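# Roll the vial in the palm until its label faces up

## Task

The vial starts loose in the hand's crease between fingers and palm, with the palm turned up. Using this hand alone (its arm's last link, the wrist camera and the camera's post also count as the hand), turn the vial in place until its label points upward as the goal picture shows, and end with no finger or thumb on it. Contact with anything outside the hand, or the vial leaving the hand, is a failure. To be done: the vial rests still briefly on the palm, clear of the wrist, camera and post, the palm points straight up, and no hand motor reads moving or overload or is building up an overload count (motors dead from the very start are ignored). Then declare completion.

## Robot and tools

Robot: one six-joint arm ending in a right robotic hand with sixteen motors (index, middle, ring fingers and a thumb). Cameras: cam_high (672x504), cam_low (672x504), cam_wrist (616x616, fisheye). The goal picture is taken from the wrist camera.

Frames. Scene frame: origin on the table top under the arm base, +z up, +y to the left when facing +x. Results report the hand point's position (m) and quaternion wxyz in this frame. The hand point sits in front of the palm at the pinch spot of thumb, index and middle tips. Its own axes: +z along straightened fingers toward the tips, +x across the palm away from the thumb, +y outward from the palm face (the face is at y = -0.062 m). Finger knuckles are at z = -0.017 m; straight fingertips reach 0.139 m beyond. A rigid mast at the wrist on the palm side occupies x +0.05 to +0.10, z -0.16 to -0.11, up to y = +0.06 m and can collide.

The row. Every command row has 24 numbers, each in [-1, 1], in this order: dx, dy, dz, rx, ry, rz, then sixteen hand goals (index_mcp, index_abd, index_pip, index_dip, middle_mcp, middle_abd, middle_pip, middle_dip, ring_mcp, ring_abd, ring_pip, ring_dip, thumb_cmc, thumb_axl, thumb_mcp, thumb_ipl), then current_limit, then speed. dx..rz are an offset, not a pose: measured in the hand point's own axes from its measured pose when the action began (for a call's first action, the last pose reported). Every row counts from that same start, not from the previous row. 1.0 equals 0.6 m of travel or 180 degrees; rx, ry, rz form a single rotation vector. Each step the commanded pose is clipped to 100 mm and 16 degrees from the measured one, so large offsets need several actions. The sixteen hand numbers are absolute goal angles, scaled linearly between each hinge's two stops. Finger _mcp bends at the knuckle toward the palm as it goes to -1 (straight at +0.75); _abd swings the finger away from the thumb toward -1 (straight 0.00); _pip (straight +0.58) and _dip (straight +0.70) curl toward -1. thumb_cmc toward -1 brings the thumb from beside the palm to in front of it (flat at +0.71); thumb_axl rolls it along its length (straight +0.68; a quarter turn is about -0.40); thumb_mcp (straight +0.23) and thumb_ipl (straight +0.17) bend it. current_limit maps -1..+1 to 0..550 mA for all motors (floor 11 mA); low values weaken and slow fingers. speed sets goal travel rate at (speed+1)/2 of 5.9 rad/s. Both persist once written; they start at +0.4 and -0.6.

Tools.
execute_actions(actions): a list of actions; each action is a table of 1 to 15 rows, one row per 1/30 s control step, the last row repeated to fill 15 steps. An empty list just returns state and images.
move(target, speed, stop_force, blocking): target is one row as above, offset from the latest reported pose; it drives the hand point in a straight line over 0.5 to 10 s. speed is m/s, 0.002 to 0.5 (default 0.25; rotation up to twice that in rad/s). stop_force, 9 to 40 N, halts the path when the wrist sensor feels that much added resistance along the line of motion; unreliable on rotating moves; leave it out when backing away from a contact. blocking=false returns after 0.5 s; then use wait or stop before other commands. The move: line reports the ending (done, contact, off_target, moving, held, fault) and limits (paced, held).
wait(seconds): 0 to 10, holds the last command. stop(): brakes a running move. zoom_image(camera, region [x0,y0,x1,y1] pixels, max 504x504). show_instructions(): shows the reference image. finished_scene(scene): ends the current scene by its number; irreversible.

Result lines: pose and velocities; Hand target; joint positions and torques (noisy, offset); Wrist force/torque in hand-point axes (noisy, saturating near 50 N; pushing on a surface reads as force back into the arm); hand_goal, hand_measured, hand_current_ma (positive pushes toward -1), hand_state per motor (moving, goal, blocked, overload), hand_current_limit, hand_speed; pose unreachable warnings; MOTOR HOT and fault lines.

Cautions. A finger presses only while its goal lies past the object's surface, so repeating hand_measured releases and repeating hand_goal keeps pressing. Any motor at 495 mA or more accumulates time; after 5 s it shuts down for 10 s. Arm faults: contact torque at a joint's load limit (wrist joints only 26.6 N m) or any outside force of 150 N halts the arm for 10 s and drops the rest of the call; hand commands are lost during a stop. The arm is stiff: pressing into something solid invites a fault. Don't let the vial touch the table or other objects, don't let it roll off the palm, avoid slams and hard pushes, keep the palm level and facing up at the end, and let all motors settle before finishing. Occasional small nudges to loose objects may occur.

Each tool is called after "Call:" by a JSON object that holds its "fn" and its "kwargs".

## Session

Call:
{"fn": "execute_actions", "kwargs": {"actions": []}}

Call:
{"fn": "show_instructions", "kwargs": {}}

Scene clock: 0.00 s.
end_effector_position=(+0.6086, +0.0525, +0.4105) hand_goal=(+0.046, +0.000, -0.008, +0.280, +0.046, +0.000, -0.008, +0.280, +0.046, +0.000, -0.008, +0.280, -0.104, +0.266, +0.032, -0.018) hand_measured=(+0.060, +0.000, -0.006, +0.282, +0.060, +0.000, -0.006, +0.282, +0.062, +0.000, -0.004, +0.282, -0.090, +0.270, +0.034, -0.016) hand_current_ma=(+86, +0, +14, +12, +86, +0, +14, +12, +90, +0, +15, +13, +69, +26, +10, +11) hand_state=(goal, goal, goal, goal, goal, goal, goal, goal, goal, goal, goal, goal, goal, goal, goal, goal) hand_current_limit=0.40 hand_speed=-0.60 end_effector_quat_wxyz=(+0.492, +0.477, +0.532, +0.498) end_effector_velocity=(+0.000, -0.001, -0.000) end_effector_angular_velocity=(-0.001, +0.000, -0.002)
Joint positions: [-0.17  -1.171  2.239 -4.192 -1.301 -0.051]
Joint velocities: [-0.002 -0.     0.     0.     0.    -0.001]
Joint torques (N m, as the arm reports them, + toward a larger angle): no reading
Wrist force (N, on the end effector, along its own x y z axes, offset not removed): no reading
Wrist torque (N m, same axes, about the end effector's origin, offset not removed): no reading
Hand target: +0.609, +0.052, +0.411; +0.492, +0.477, +0.532, +0.498

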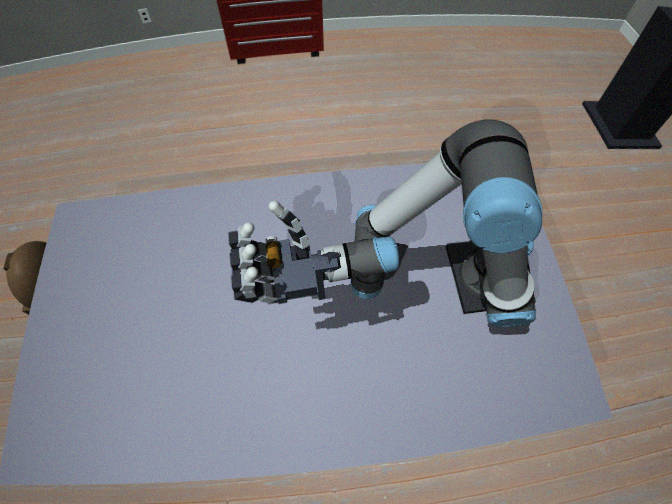

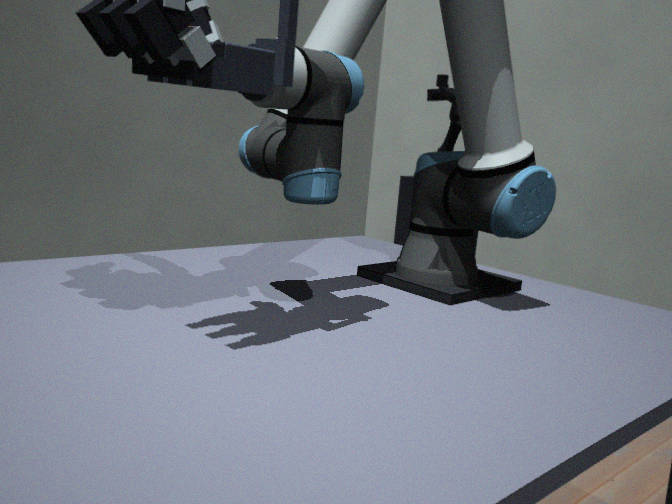

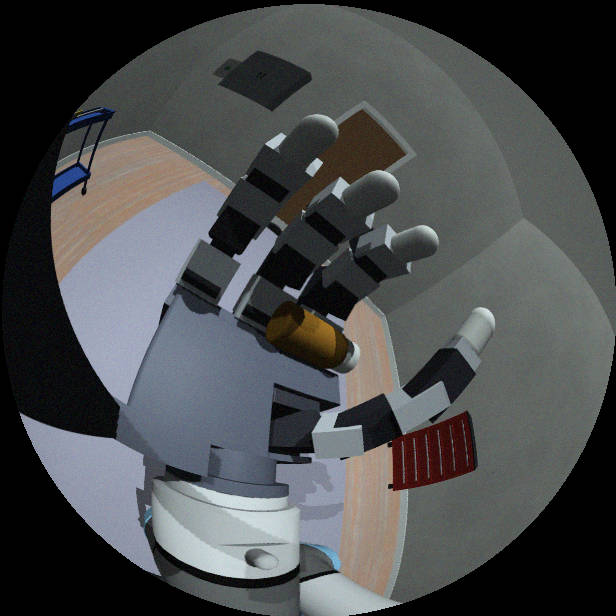

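Reference images for this scene: goal picture from the wrist camera place.

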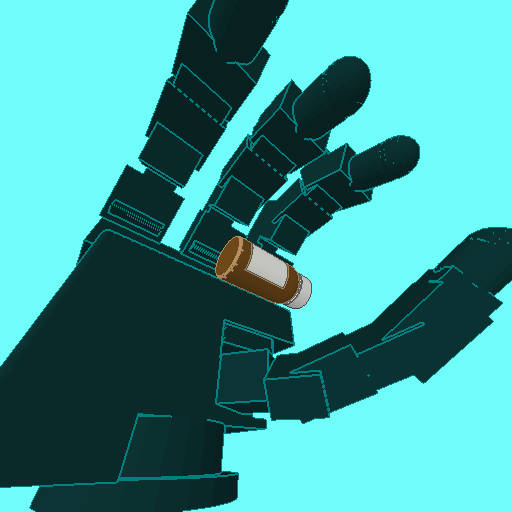

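Use the index; two strokes.

Call:
{"fn": "execute_actions", "kwargs": {"actions": [[[0,0,0,0,0,0,0.05,0,-0.72,-0.3,0.046,0,0,0.28,0.046,0,0,0.28,-0.1,0.266,0.03,-0.02,0.4,0]],[[0,0,0,0,0,0,0.05,0,-0.72,-0.55,0.046,0,0,0.28,0.046,0,0,0.28,-0.1,0.266,0.03,-0.02,0.4,-0.6]],[[0,0,0,0,0,0,0.05,0,-0.6,-1,0.046,0,0,0.28,0.046,0,0,0.28,-0.1,0.266,0.03,-0.02,0.4,-0.6]],[[0,0,0,0,0,0,0.05,0,-0.5,-1,0.046,0,0,0.28,0.046,0,0,0.28,-0.1,0.266,0.03,-0.02,0.4,-0.8]],[[0,0,0,0,0,0,0.05,0,-0.4,-1,0.046,0,0,0.28,0.046,0,0,0.28,-0.1,0.266,0.03,-0.02,0.4,-0.8]],[[0,0,0,0,0,0,0.05,0,-0.2,-1,0.046,0,0,0.28,0.046,0,0,0.28,-0.1,0.266,0.03,-0.02,0.4,-0.8]],[[0,0,0,0,0,0,0.05,0,0,-0.2,0.046,0,0,0.28,0.046,0,0,0.28,-0.1,0.266,0.03,-0.02,0.4,0]],[[0,0,0,0,0,0,0.05,0,-0.72,-0.3,0.046,0,0,0.28,0.046,0,0,0.28,-0.1,0.266,0.03,-0.02,0.4,0]],[[0,0,0,0,0,0,0.05,0,-0.72,-0.55,0.046,0,0,0.28,0.046,0,0,0.28,-0.1,0.266,0.03,-0.02,0.4,-0.6]],[[0,0,0,0,0,0,0.05,0,-0.6,-1,0.046,0,0,0.28,0.046,0,0,0.28,-0.1,0.266,0.03,-0.02,0.4,-0.6]],[[0,0,0,0,0,0,0.05,0,-0.5,-1,0.046,0,0,0.28,0.046,0,0,0.28,-0.1,0.266,0.03,-0.02,0.4,-0.8]],[[0,0,0,0,0,0,0.05,0,-0.4,-1,0.046,0,0,0.28,0.046,0,0,0.28,-0.1,0.266,0.03,-0.02,0.4,-0.8]],[[0,0,0,0,0,0,0.05,0,-0.2,-1,0.046,0,0,0.28,0.046,0,0,0.28,-0.1,0.266,0.03,-0.02,0.4,-0.8]],[[0,0,0,0,0,0,0.05,0,0,-0.2,0.046,0,0,0.28,0.046,0,0,0.28,-0.1,0.266,0.03,-0.02,0.4,0]]]}}

Scene clock: 7.57 s.
end_effector_position=(+0.6086, +0.0525, +0.4105) hand_goal=(+0.050, +0.000, +0.000, -0.200, +0.046, +0.000, +0.000, +0.280, +0.046, +0.000, +0.000, +0.280, -0.100, +0.266, +0.030, -0.020) hand_measured=(+0.060, -0.004, -0.004, -0.564, +0.060, +0.000, -0.002, +0.282, +0.062, +0.000, -0.002, +0.282, -0.090, +0.270, +0.032, -0.018) hand_current_ma=(+61, -14, -17, -55, +85, +0, -12, +12, +90, +0, -13, +13, +48, +26, +11, +11) hand_state=(goal, goal, goal, moving, goal, goal, goal, goal, goal, goal, goal, goal, goal, goal, goal, goal) hand_current_limit=0.40 hand_speed=0.00 end_effector_quat_wxyz=(+0.492, +0.477, +0.532, +0.498) end_effector_velocity=(-0.000, -0.000, -0.000) end_effector_angular_velocity=(+0.000, -0.000, -0.001)
Joint positions: [-0.17  -1.171  2.239 -4.192 -1.301 -0.051]
Joint velocities: [ 0.    -0.     0.    -0.    -0.001  0.   ]
Joint torques (N m, as the arm reports them, + toward a larger angle): [  0.4  -29.87 -12.26  -2.85  -0.41  -0.13]
Wrist force (N, on the end effector, along its own x y z axes, offset not removed): [-1.4 -0.8 -0.6]
Wrist torque (N m, same axes, about the end effector's origin, offset not removed): [0.00 0.24 -0.28]
Hand target: +0.609, +0.052, +0.411; +0.492, +0.477, +0.532, +0.498
Off the commanded pose: 0.000 m, 0 deg.

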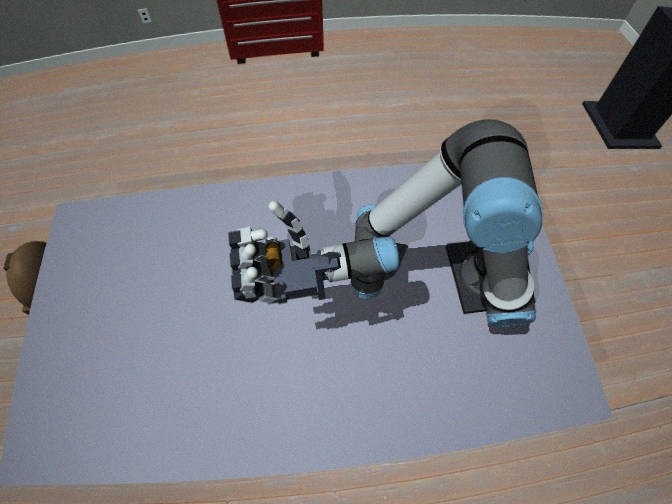

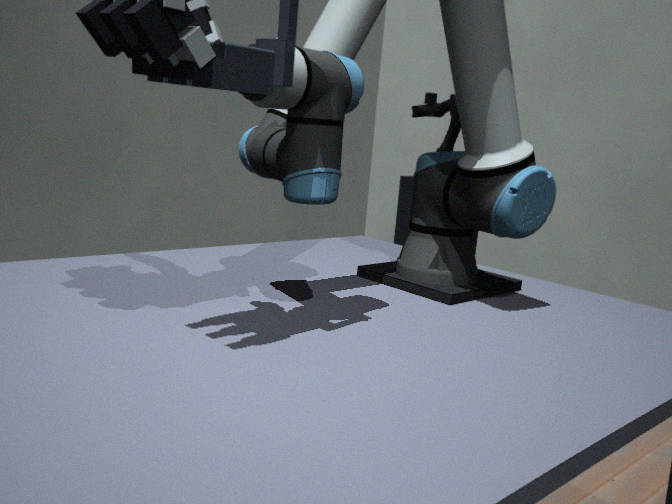

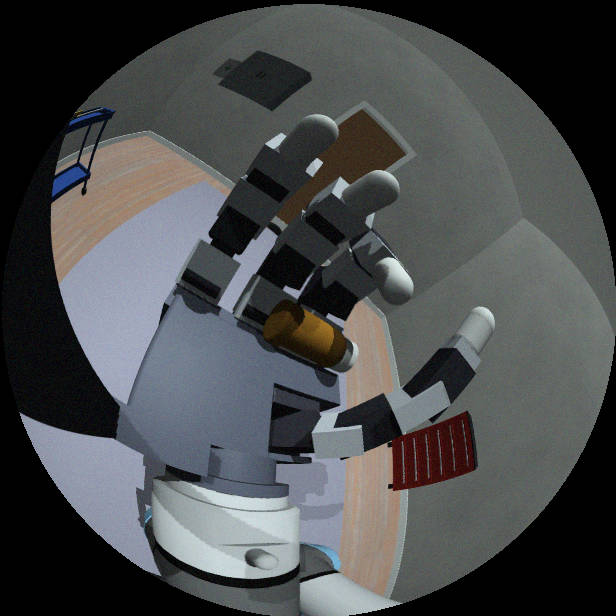

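Call:
{"fn": "execute_actions", "kwargs": {"actions": [[[0,0,0,0,0,0.015,0.05,0,-0.72,-0.3,0.046,0,0,0.28,0.046,0,0,0.28,-0.1,0.266,0.03,-0.02,0.4,0]],[[0,0,0,0,0,0,0.05,0,-0.72,-0.55,0.046,0,0,0.28,0.046,0,0,0.28,-0.1,0.266,0.03,-0.02,0.4,-0.6]],[[0,0,0,0,0,0,0.05,0,-0.6,-1,0.046,0,0,0.28,0.046,0,0,0.28,-0.1,0.266,0.03,-0.02,0.4,-0.6]],[[0,0,0,0,0,0,0.05,0,-0.5,-1,0.046,0,0,0.28,0.046,0,0,0.28,-0.1,0.266,0.03,-0.02,0.4,-0.8]],[[0,0,0,0,0,0,0.05,0,-0.4,-1,0.046,0,0,0.28,0.046,0,0,0.28,-0.1,0.266,0.03,-0.02,0.4,-0.8]],[[0,0,0,0,0,0,0.05,0,-0.2,-1,0.046,0,0,0.28,0.046,0,0,0.28,-0.1,0.266,0.03,-0.02,0.4,-0.8]],[[0,0,0,0,0,0,0.05,0,0,-0.2,0.046,0,0,0.28,0.046,0,0,0.28,-0.1,0.266,0.03,-0.02,0.4,0]],[[0,0,0,0,0,0,0.05,0,-0.72,-0.3,0.046,0,0,0.28,0.046,0,0,0.28,-0.1,0.266,0.03,-0.02,0.4,0]],[[0,0,0,0,0,0,0.05,0,-0.72,-0.55,0.046,0,0,0.28,0.046,0,0,0.28,-0.1,0.266,0.03,-0.02,0.4,-0.6]],[[0,0,0,0,0,0,0.05,0,-0.6,-1,0.046,0,0,0.28,0.046,0,0,0.28,-0.1,0.266,0.03,-0.02,0.4,-0.6]],[[0,0,0,0,0,0,0.05,0,-0.5,-1,0.046,0,0,0.28,0.046,0,0,0.28,-0.1,0.266,0.03,-0.02,0.4,-0.8]],[[0,0,0,0,0,0,0.05,0,-0.4,-1,0.046,0,0,0.28,0.046,0,0,0.28,-0.1,0.266,0.03,-0.02,0.4,-0.8]],[[0,0,0,0,0,0,0.05,0,-0.2,-1,0.046,0,0,0.28,0.046,0,0,0.28,-0.1,0.266,0.03,-0.02,0.4,-0.8]],[[0,0,0,0,0,0,0.05,0,0,-0.2,0.046,0,0,0.28,0.046,0,0,0.28,-0.1,0.266,0.03,-0.02,0.4,0]]]}}

Call:
{"fn": "zoom_image", "kwargs": {"camera": "cam_high", "region": [230,220,330,300]}}

Scene clock: 15.00 s.
end_effector_position=(+0.6086, +0.0525, +0.4105) hand_goal=(+0.050, +0.000, +0.000, -0.200, +0.046, +0.000, +0.000, +0.280, +0.046, +0.000, +0.000, +0.280, -0.100, +0.266, +0.030, -0.020) hand_measured=(+0.060, -0.002, -0.004, -0.564, +0.060, +0.000, -0.002, +0.282, +0.062, +0.000, -0.002, +0.282, -0.090, +0.270, +0.032, -0.018) hand_current_ma=(+61, -10, -17, -55, +84, +0, -12, +12, +88, +0, -13, +13, +48, +26, +10, +11) hand_state=(goal, goal, goal, moving, goal, goal, goal, goal, goal, goal, goal, goal, goal, goal, goal, goal) hand_current_limit=0.40 hand_speed=0.00 end_effector_quat_wxyz=(+0.480, +0.489, +0.520, +0.510) end_effector_velocity=(-0.000, -0.000, +0.000) end_effector_angular_velocity=(+0.001, -0.000, +0.000)
Joint positions: [-0.159 -1.173  2.238 -4.189 -1.312 -0.004]
Joint velocities: [-0.     0.     0.    -0.001  0.001  0.001]
Joint torques (N m, as the arm reports them, + toward a larger angle): [  6.41 -39.9  -22.5   -0.4   -0.62  -0.4 ]
Wrist force (N, on the end effector, along its own x y z axes, offset not removed): [-0.9 -1.7 0.0]
Wrist torque (N m, same axes, about the end effector's origin, offset not removed): [-0.27 0.21 -0.18]
Hand target: +0.609, +0.052, +0.411; +0.480, +0.489, +0.520, +0.510
Off the commanded pose: 0.000 m, 0 deg.

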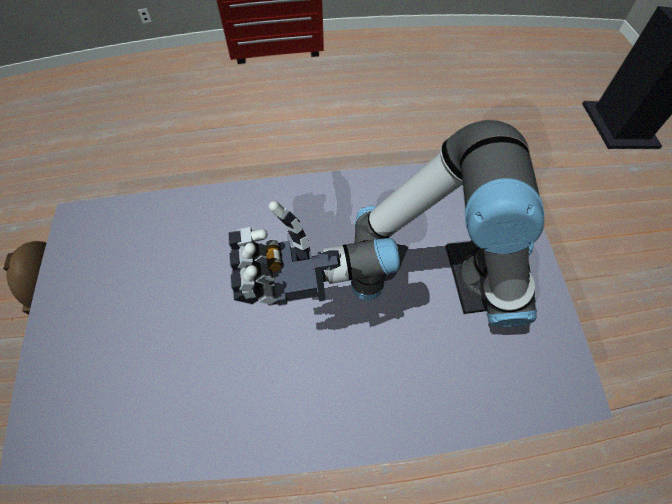

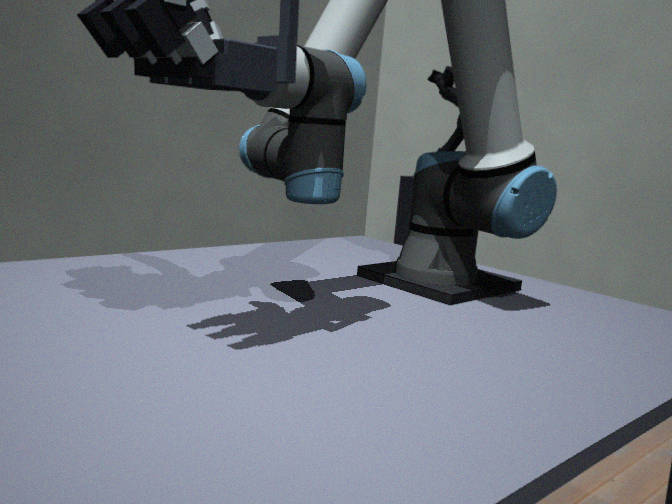

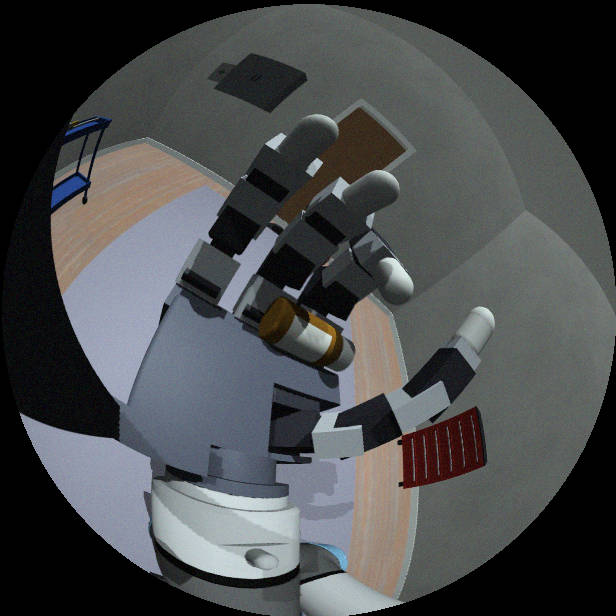

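Region (230, 220, 330, 300) of cam_high's 672x504 image, scaled by 5.040, with more detail than that image has; it fills the top 403 rows of this view, and the rest is white.

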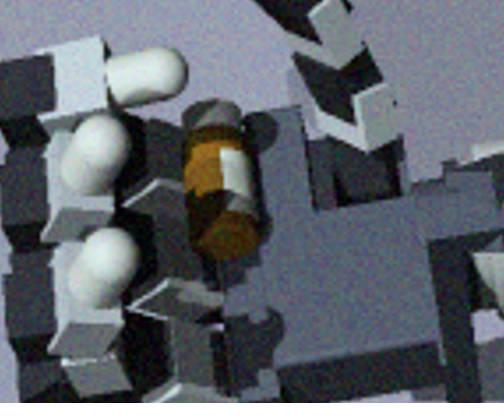

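Call:
{"fn": "execute_actions", "kwargs": {"actions": [[[0,0,0,0,0,0,0.05,0,-0.72,-0.3,0.046,0,0,0.28,0.046,0,0,0.28,-0.1,0.266,0.03,-0.02,0.4,0]],[[0,0,0,0,0,0,0.05,0,-0.72,-0.55,0.046,0,0,0.28,0.046,0,0,0.28,-0.1,0.266,0.03,-0.02,0.4,-0.6]],[[0,0,0,0,0,0,0.05,0,-0.6,-1,0.046,0,0,0.28,0.046,0,0,0.28,-0.1,0.266,0.03,-0.02,0.4,-0.6]],[[0,0,0,0,0,0,0.05,0,-0.5,-1,0.046,0,0,0.28,0.046,0,0,0.28,-0.1,0.266,0.03,-0.02,0.4,-0.8]],[[0,0,0,0,0,0,0.05,0,-0.4,-1,0.046,0,0,0.28,0.046,0,0,0.28,-0.1,0.266,0.03,-0.02,0.4,-0.8]],[[0,0,0,0,0,0,0.05,0,-0.2,-1,0.046,0,0,0.28,0.046,0,0,0.28,-0.1,0.266,0.03,-0.02,0.4,-0.8]],[[0,0,0,0,0,0,0.05,0,0,-0.2,0.046,0,0,0.28,0.046,0,0,0.28,-0.1,0.266,0.03,-0.02,0.4,0]]]}}

Call:
{"fn": "wait", "kwargs": {"seconds": 1.5}}

Call:
{"fn": "zoom_image", "kwargs": {"camera": "cam_high", "region": [230,220,330,300]}}

Scene clock: 18.90 s.
end_effector_position=(+0.6086, +0.0525, +0.4105) hand_goal=(+0.050, +0.000, +0.000, -0.200, +0.046, +0.000, +0.000, +0.280, +0.046, +0.000, +0.000, +0.280, -0.100, +0.266, +0.030, -0.020) hand_measured=(+0.060, -0.002, -0.004, -0.564, +0.060, +0.000, -0.002, +0.282, +0.062, +0.000, -0.002, +0.282, -0.090, +0.270, +0.032, -0.018) hand_current_ma=(+61, -10, -17, -55, +84, +0, -12, +12, +88, +0, -13, +13, +48, +26, +10, +11) hand_state=(goal, goal, goal, moving, goal, goal, goal, goal, goal, goal, goal, goal, goal, goal, goal, goal) hand_current_limit=0.40 hand_speed=0.00 end_effector_quat_wxyz=(+0.480, +0.489, +0.520, +0.510) end_effector_velocity=(-0.000, +0.000, +0.000) end_effector_angular_velocity=(+0.001, -0.000, +0.000)
Joint positions: [-0.159 -1.173  2.238 -4.189 -1.312 -0.004]
Joint velocities: [ 0.001 -0.    -0.    -0.    -0.001  0.001]
Joint torques (N m, as the arm reports them, + toward a larger angle): [  6.39 -39.84 -21.93  -0.35  -0.7   -0.39]
Wrist force (N, on the end effector, along its own x y z axes, offset not removed): [-1.4 -0.5 -0.4]
Wrist torque (N m, same axes, about the end effector's origin, offset not removed): [-0.11 0.09 -0.22]
Hand target: +0.609, +0.052, +0.411; +0.480, +0.489, +0.520, +0.510
Off the commanded pose: 0.000 m, 0 deg.

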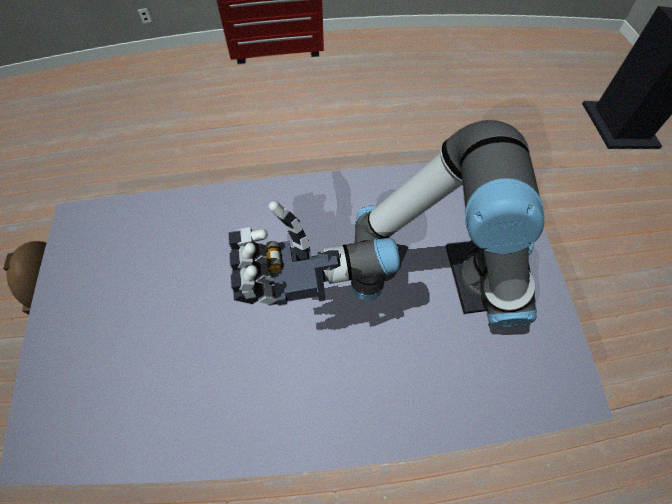

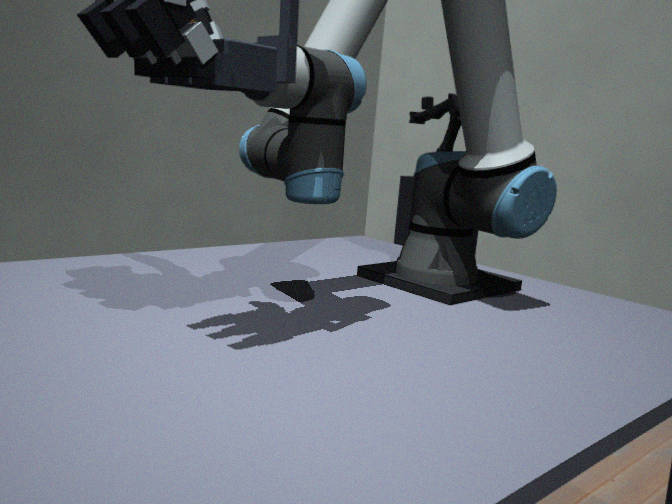

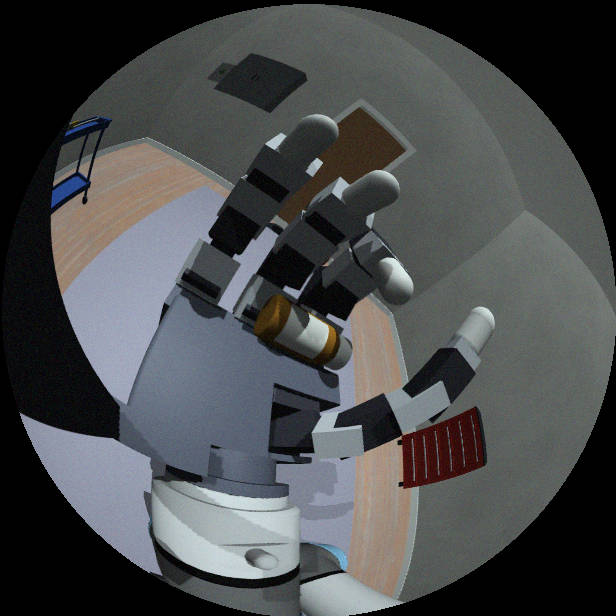

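Scene clock: 20.40 s.
end_effector_position=(+0.6086, +0.0525, +0.4105) hand_goal=(+0.050, +0.000, +0.000, -0.200, +0.046, +0.000, +0.000, +0.280, +0.046, +0.000, +0.000, +0.280, -0.100, +0.266, +0.030, -0.020) hand_measured=(+0.060, -0.002, -0.002, -0.204, +0.060, +0.000, -0.002, +0.282, +0.062, +0.000, -0.002, +0.282, -0.090, +0.270, +0.032, -0.018) hand_current_ma=(+61, -10, -16, -20, +84, +0, -12, +12, +88, +0, -13, +13, +48, +26, +10, +11) hand_state=(goal, goal, goal, goal, goal, goal, goal, goal, goal, goal, goal, goal, goal, goal, goal, goal) hand_current_limit=0.40 hand_speed=0.00 end_effector_quat_wxyz=(+0.480, +0.489, +0.520, +0.510) end_effector_velocity=(-0.000, -0.000, +0.000) end_effector_angular_velocity=(-0.000, -0.000, -0.000)
Joint positions: [-0.159 -1.173  2.238 -4.189 -1.312 -0.004]
Joint velocities: [ 0. -0.  0. -0. -0. -0.]
Joint torques (N m, as the arm reports them, + toward a larger angle): [  6.06 -39.77 -21.85  -0.38  -0.62  -0.29]
Wrist force (N, on the end effector, along its own x y z axes, offset not removed): [-1.2 -1.5 -0.2]
Wrist torque (N m, same axes, about the end effector's origin, offset not removed): [-0.25 0.20 -0.24]
Hand target: +0.609, +0.052, +0.411; +0.480, +0.489, +0.520, +0.510
Off the commanded pose: 0.000 m, 0 deg.
wait: 1.50 s; at rest by 0.53 s

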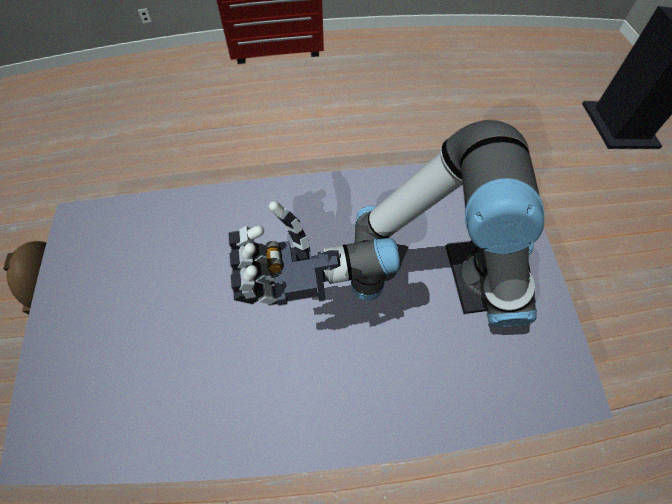

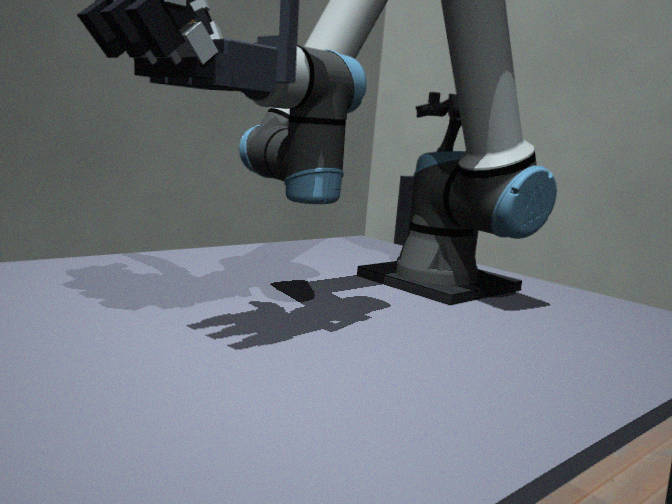

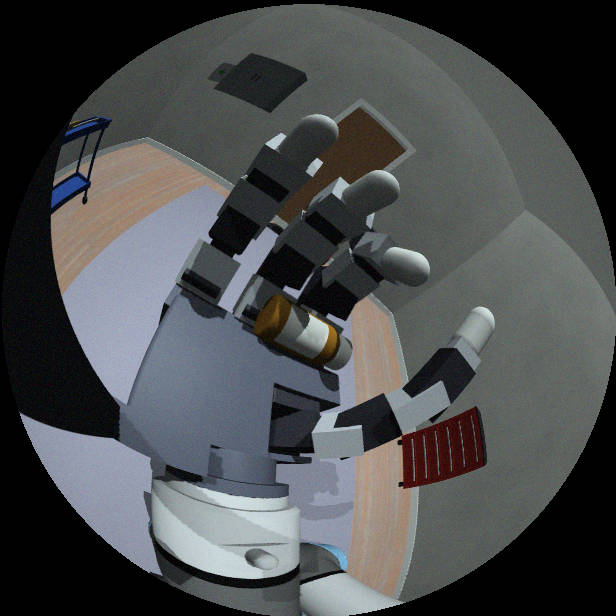

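Region (230, 220, 330, 300) of cam_high's 672x504 image, scaled by 5.040, with more detail than that image has; it fills the top 403 rows of this view, and the rest is white.

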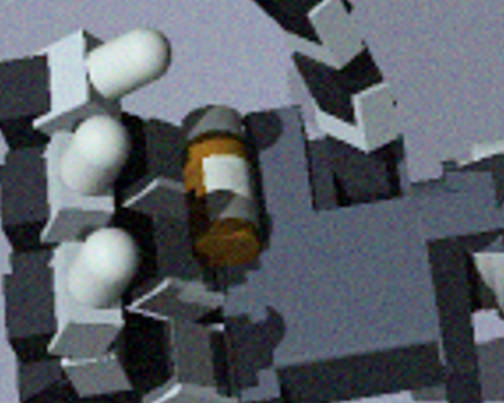

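Call:
{"fn": "execute_actions", "kwargs": {"actions": [[[0,0,0,0,0,0,0.05,0,-0.69,-0.4,0.046,0,0,0.28,0.046,0,0,0.28,-0.1,0.266,0.03,-0.02,0.4,0]],[[0,0,0,0,0,0,0.05,0,-0.67,-0.7,0.046,0,0,0.28,0.046,0,0,0.28,-0.1,0.266,0.03,-0.02,0.4,-0.6]],[[0,0,0,0,0,0,0.05,0,-0.55,-1,0.046,0,0,0.28,0.046,0,0,0.28,-0.1,0.266,0.03,-0.02,0.4,-0.7]],[[0,0,0,0,0,0,0.05,0,-0.4,-1,0.046,0,0,0.28,0.046,0,0,0.28,-0.1,0.266,0.03,-0.02,0.4,-0.8]],[[0,0,0,0,0,0,0.05,0,-0.2,-1,0.046,0,0,0.28,0.046,0,0,0.28,-0.1,0.266,0.03,-0.02,0.4,-0.8]],[[0,0,0,0,0,0,0.05,0,0,-0.4,0.046,0,0,0.28,0.046,0,0,0.28,-0.1,0.266,0.03,-0.02,0.4,0]]]}}

Call:
{"fn": "wait", "kwargs": {"seconds": 1.5}}

Call:
{"fn": "zoom_image", "kwargs": {"camera": "cam_high", "region": [230,220,330,300]}}

Scene clock: 23.67 s.
end_effector_position=(+0.6086, +0.0525, +0.4105) hand_goal=(+0.050, +0.000, +0.000, -0.400, +0.046, +0.000, +0.000, +0.280, +0.046, +0.000, +0.000, +0.280, -0.100, +0.266, +0.030, -0.020) hand_measured=(+0.060, -0.002, -0.004, -0.564, +0.060, +0.000, -0.002, +0.282, +0.062, +0.000, -0.002, +0.282, -0.090, +0.270, +0.032, -0.018) hand_current_ma=(+61, -9, -17, -55, +84, +0, -12, +12, +88, +0, -13, +13, +48, +26, +10, +11) hand_state=(goal, goal, goal, moving, goal, goal, goal, goal, goal, goal, goal, goal, goal, goal, goal, goal) hand_current_limit=0.40 hand_speed=0.00 end_effector_quat_wxyz=(+0.480, +0.489, +0.520, +0.510) end_effector_velocity=(+0.000, -0.000, +0.000) end_effector_angular_velocity=(+0.002, -0.000, -0.000)
Joint positions: [-0.159 -1.173  2.238 -4.189 -1.312 -0.004]
Joint velocities: [-0.001 -0.    -0.    -0.     0.     0.002]
Joint torques (N m, as the arm reports them, + toward a larger angle): [  6.38 -39.01 -22.01  -0.31  -0.69  -0.33]
Wrist force (N, on the end effector, along its own x y z axes, offset not removed): [-0.7 -1.1 -0.6]
Wrist torque (N m, same axes, about the end effector's origin, offset not removed): [-0.18 0.17 -0.14]
Hand target: +0.609, +0.052, +0.411; +0.480, +0.489, +0.520, +0.510
Off the commanded pose: 0.000 m, 0 deg.

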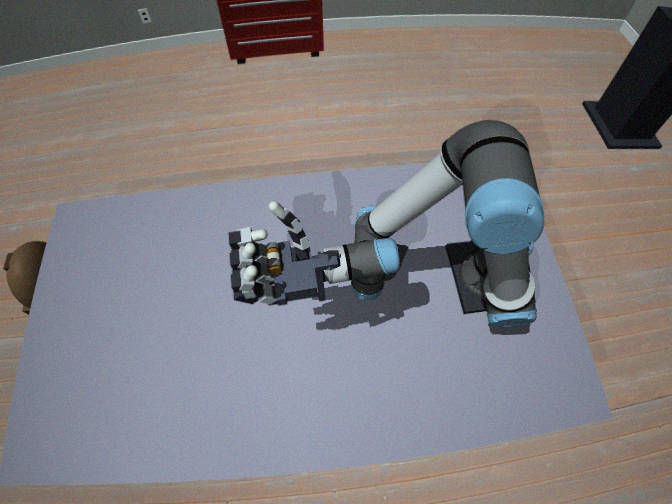

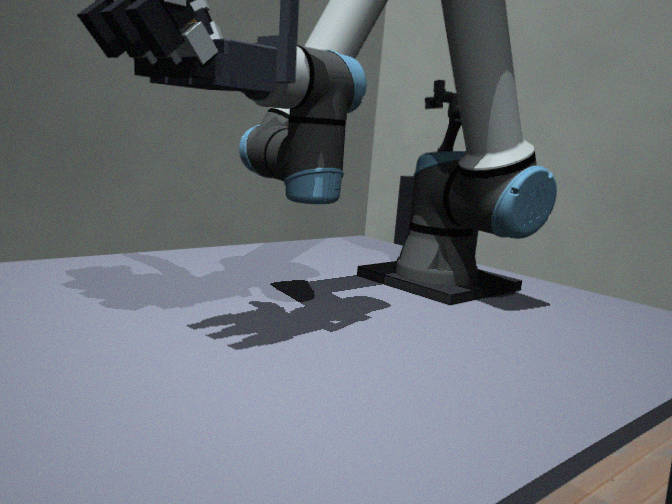

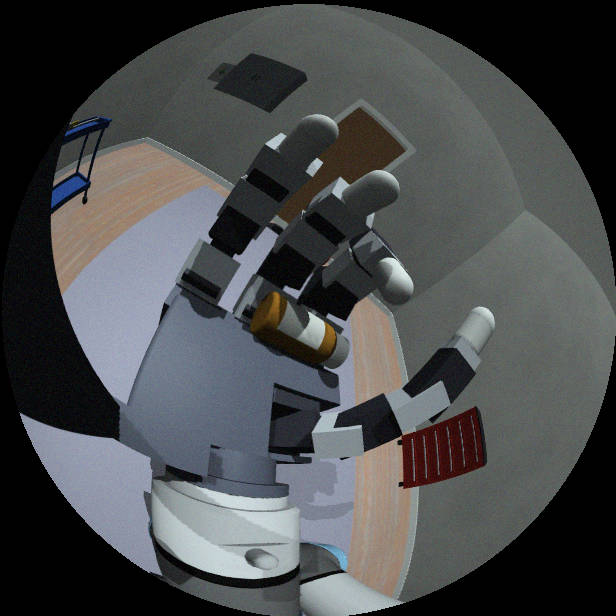

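Scene clock: 25.17 s.
end_effector_position=(+0.6086, +0.0525, +0.4105) hand_goal=(+0.050, +0.000, +0.000, -0.400, +0.046, +0.000, +0.000, +0.280, +0.046, +0.000, +0.000, +0.280, -0.100, +0.266, +0.030, -0.020) hand_measured=(+0.060, -0.002, -0.004, -0.404, +0.060, +0.000, -0.002, +0.282, +0.062, +0.000, -0.002, +0.282, -0.090, +0.270, +0.032, -0.018) hand_current_ma=(+61, -9, -17, -20, +84, +0, -12, +12, +88, +0, -13, +13, +48, +26, +10, +11) hand_state=(goal, goal, goal, goal, goal, goal, goal, goal, goal, goal, goal, goal, goal, goal, goal, goal) hand_current_limit=0.40 hand_speed=0.00 end_effector_quat_wxyz=(+0.480, +0.489, +0.520, +0.510) end_effector_velocity=(+0.000, -0.001, +0.000) end_effector_angular_velocity=(+0.001, -0.000, -0.001)
Joint positions: [-0.159 -1.173  2.238 -4.189 -1.312 -0.004]
Joint velocities: [-0.001 -0.    -0.    -0.    -0.001  0.001]
Joint torques (N m, as the arm reports them, + toward a larger angle): [  6.45 -39.18 -22.05  -0.34  -0.61  -0.35]
Wrist force (N, on the end effector, along its own x y z axes, offset not removed): [-0.7 -1.4 -0.1]
Wrist torque (N m, same axes, about the end effector's origin, offset not removed): [-0.24 0.11 -0.15]
Hand target: +0.609, +0.052, +0.411; +0.480, +0.489, +0.520, +0.510
Off the commanded pose: 0.000 m, 0 deg.
wait: 1.50 s; at rest by 0.33 s

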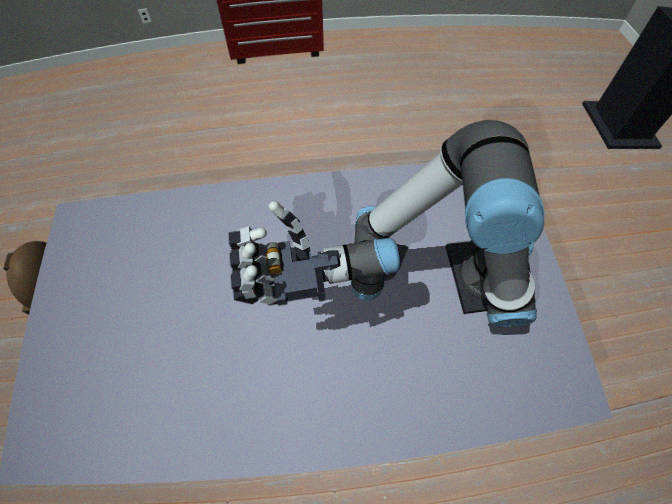

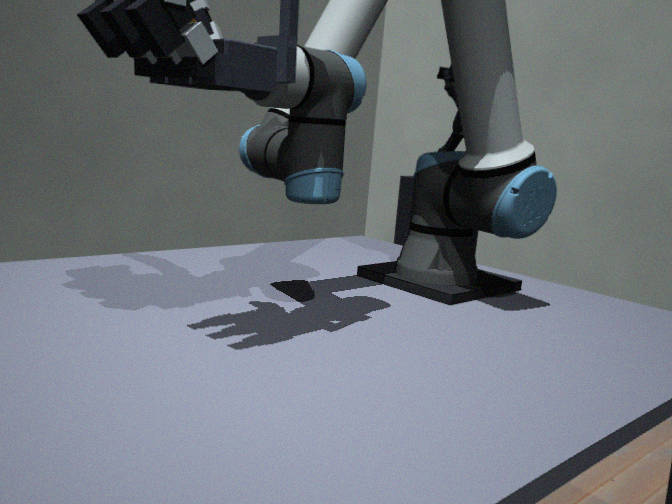

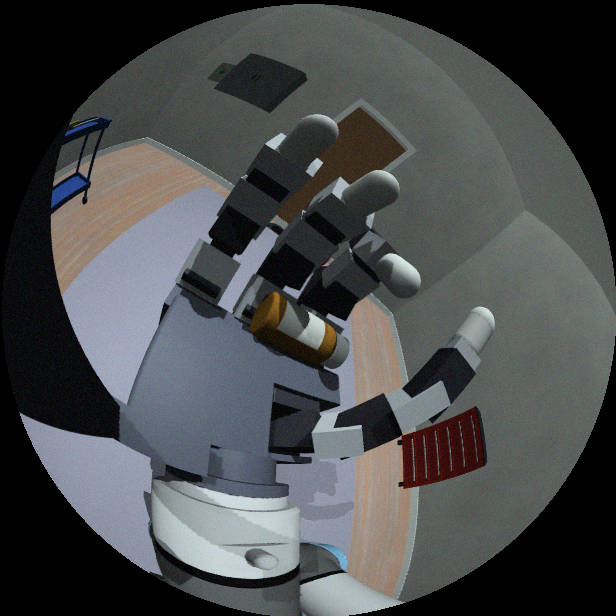

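Region (230, 220, 330, 300) of cam_high's 672x504 image, scaled by 5.040, with more detail than that image has; it fills the top 403 rows of this view, and the rest is white.

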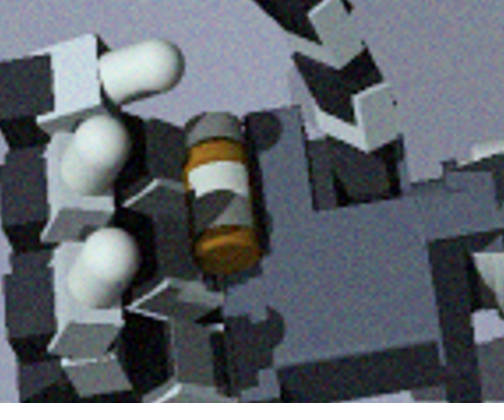

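Call:
{"fn": "finished_scene", "kwargs": {"scene": 2}}

The scene is finished: the task was done.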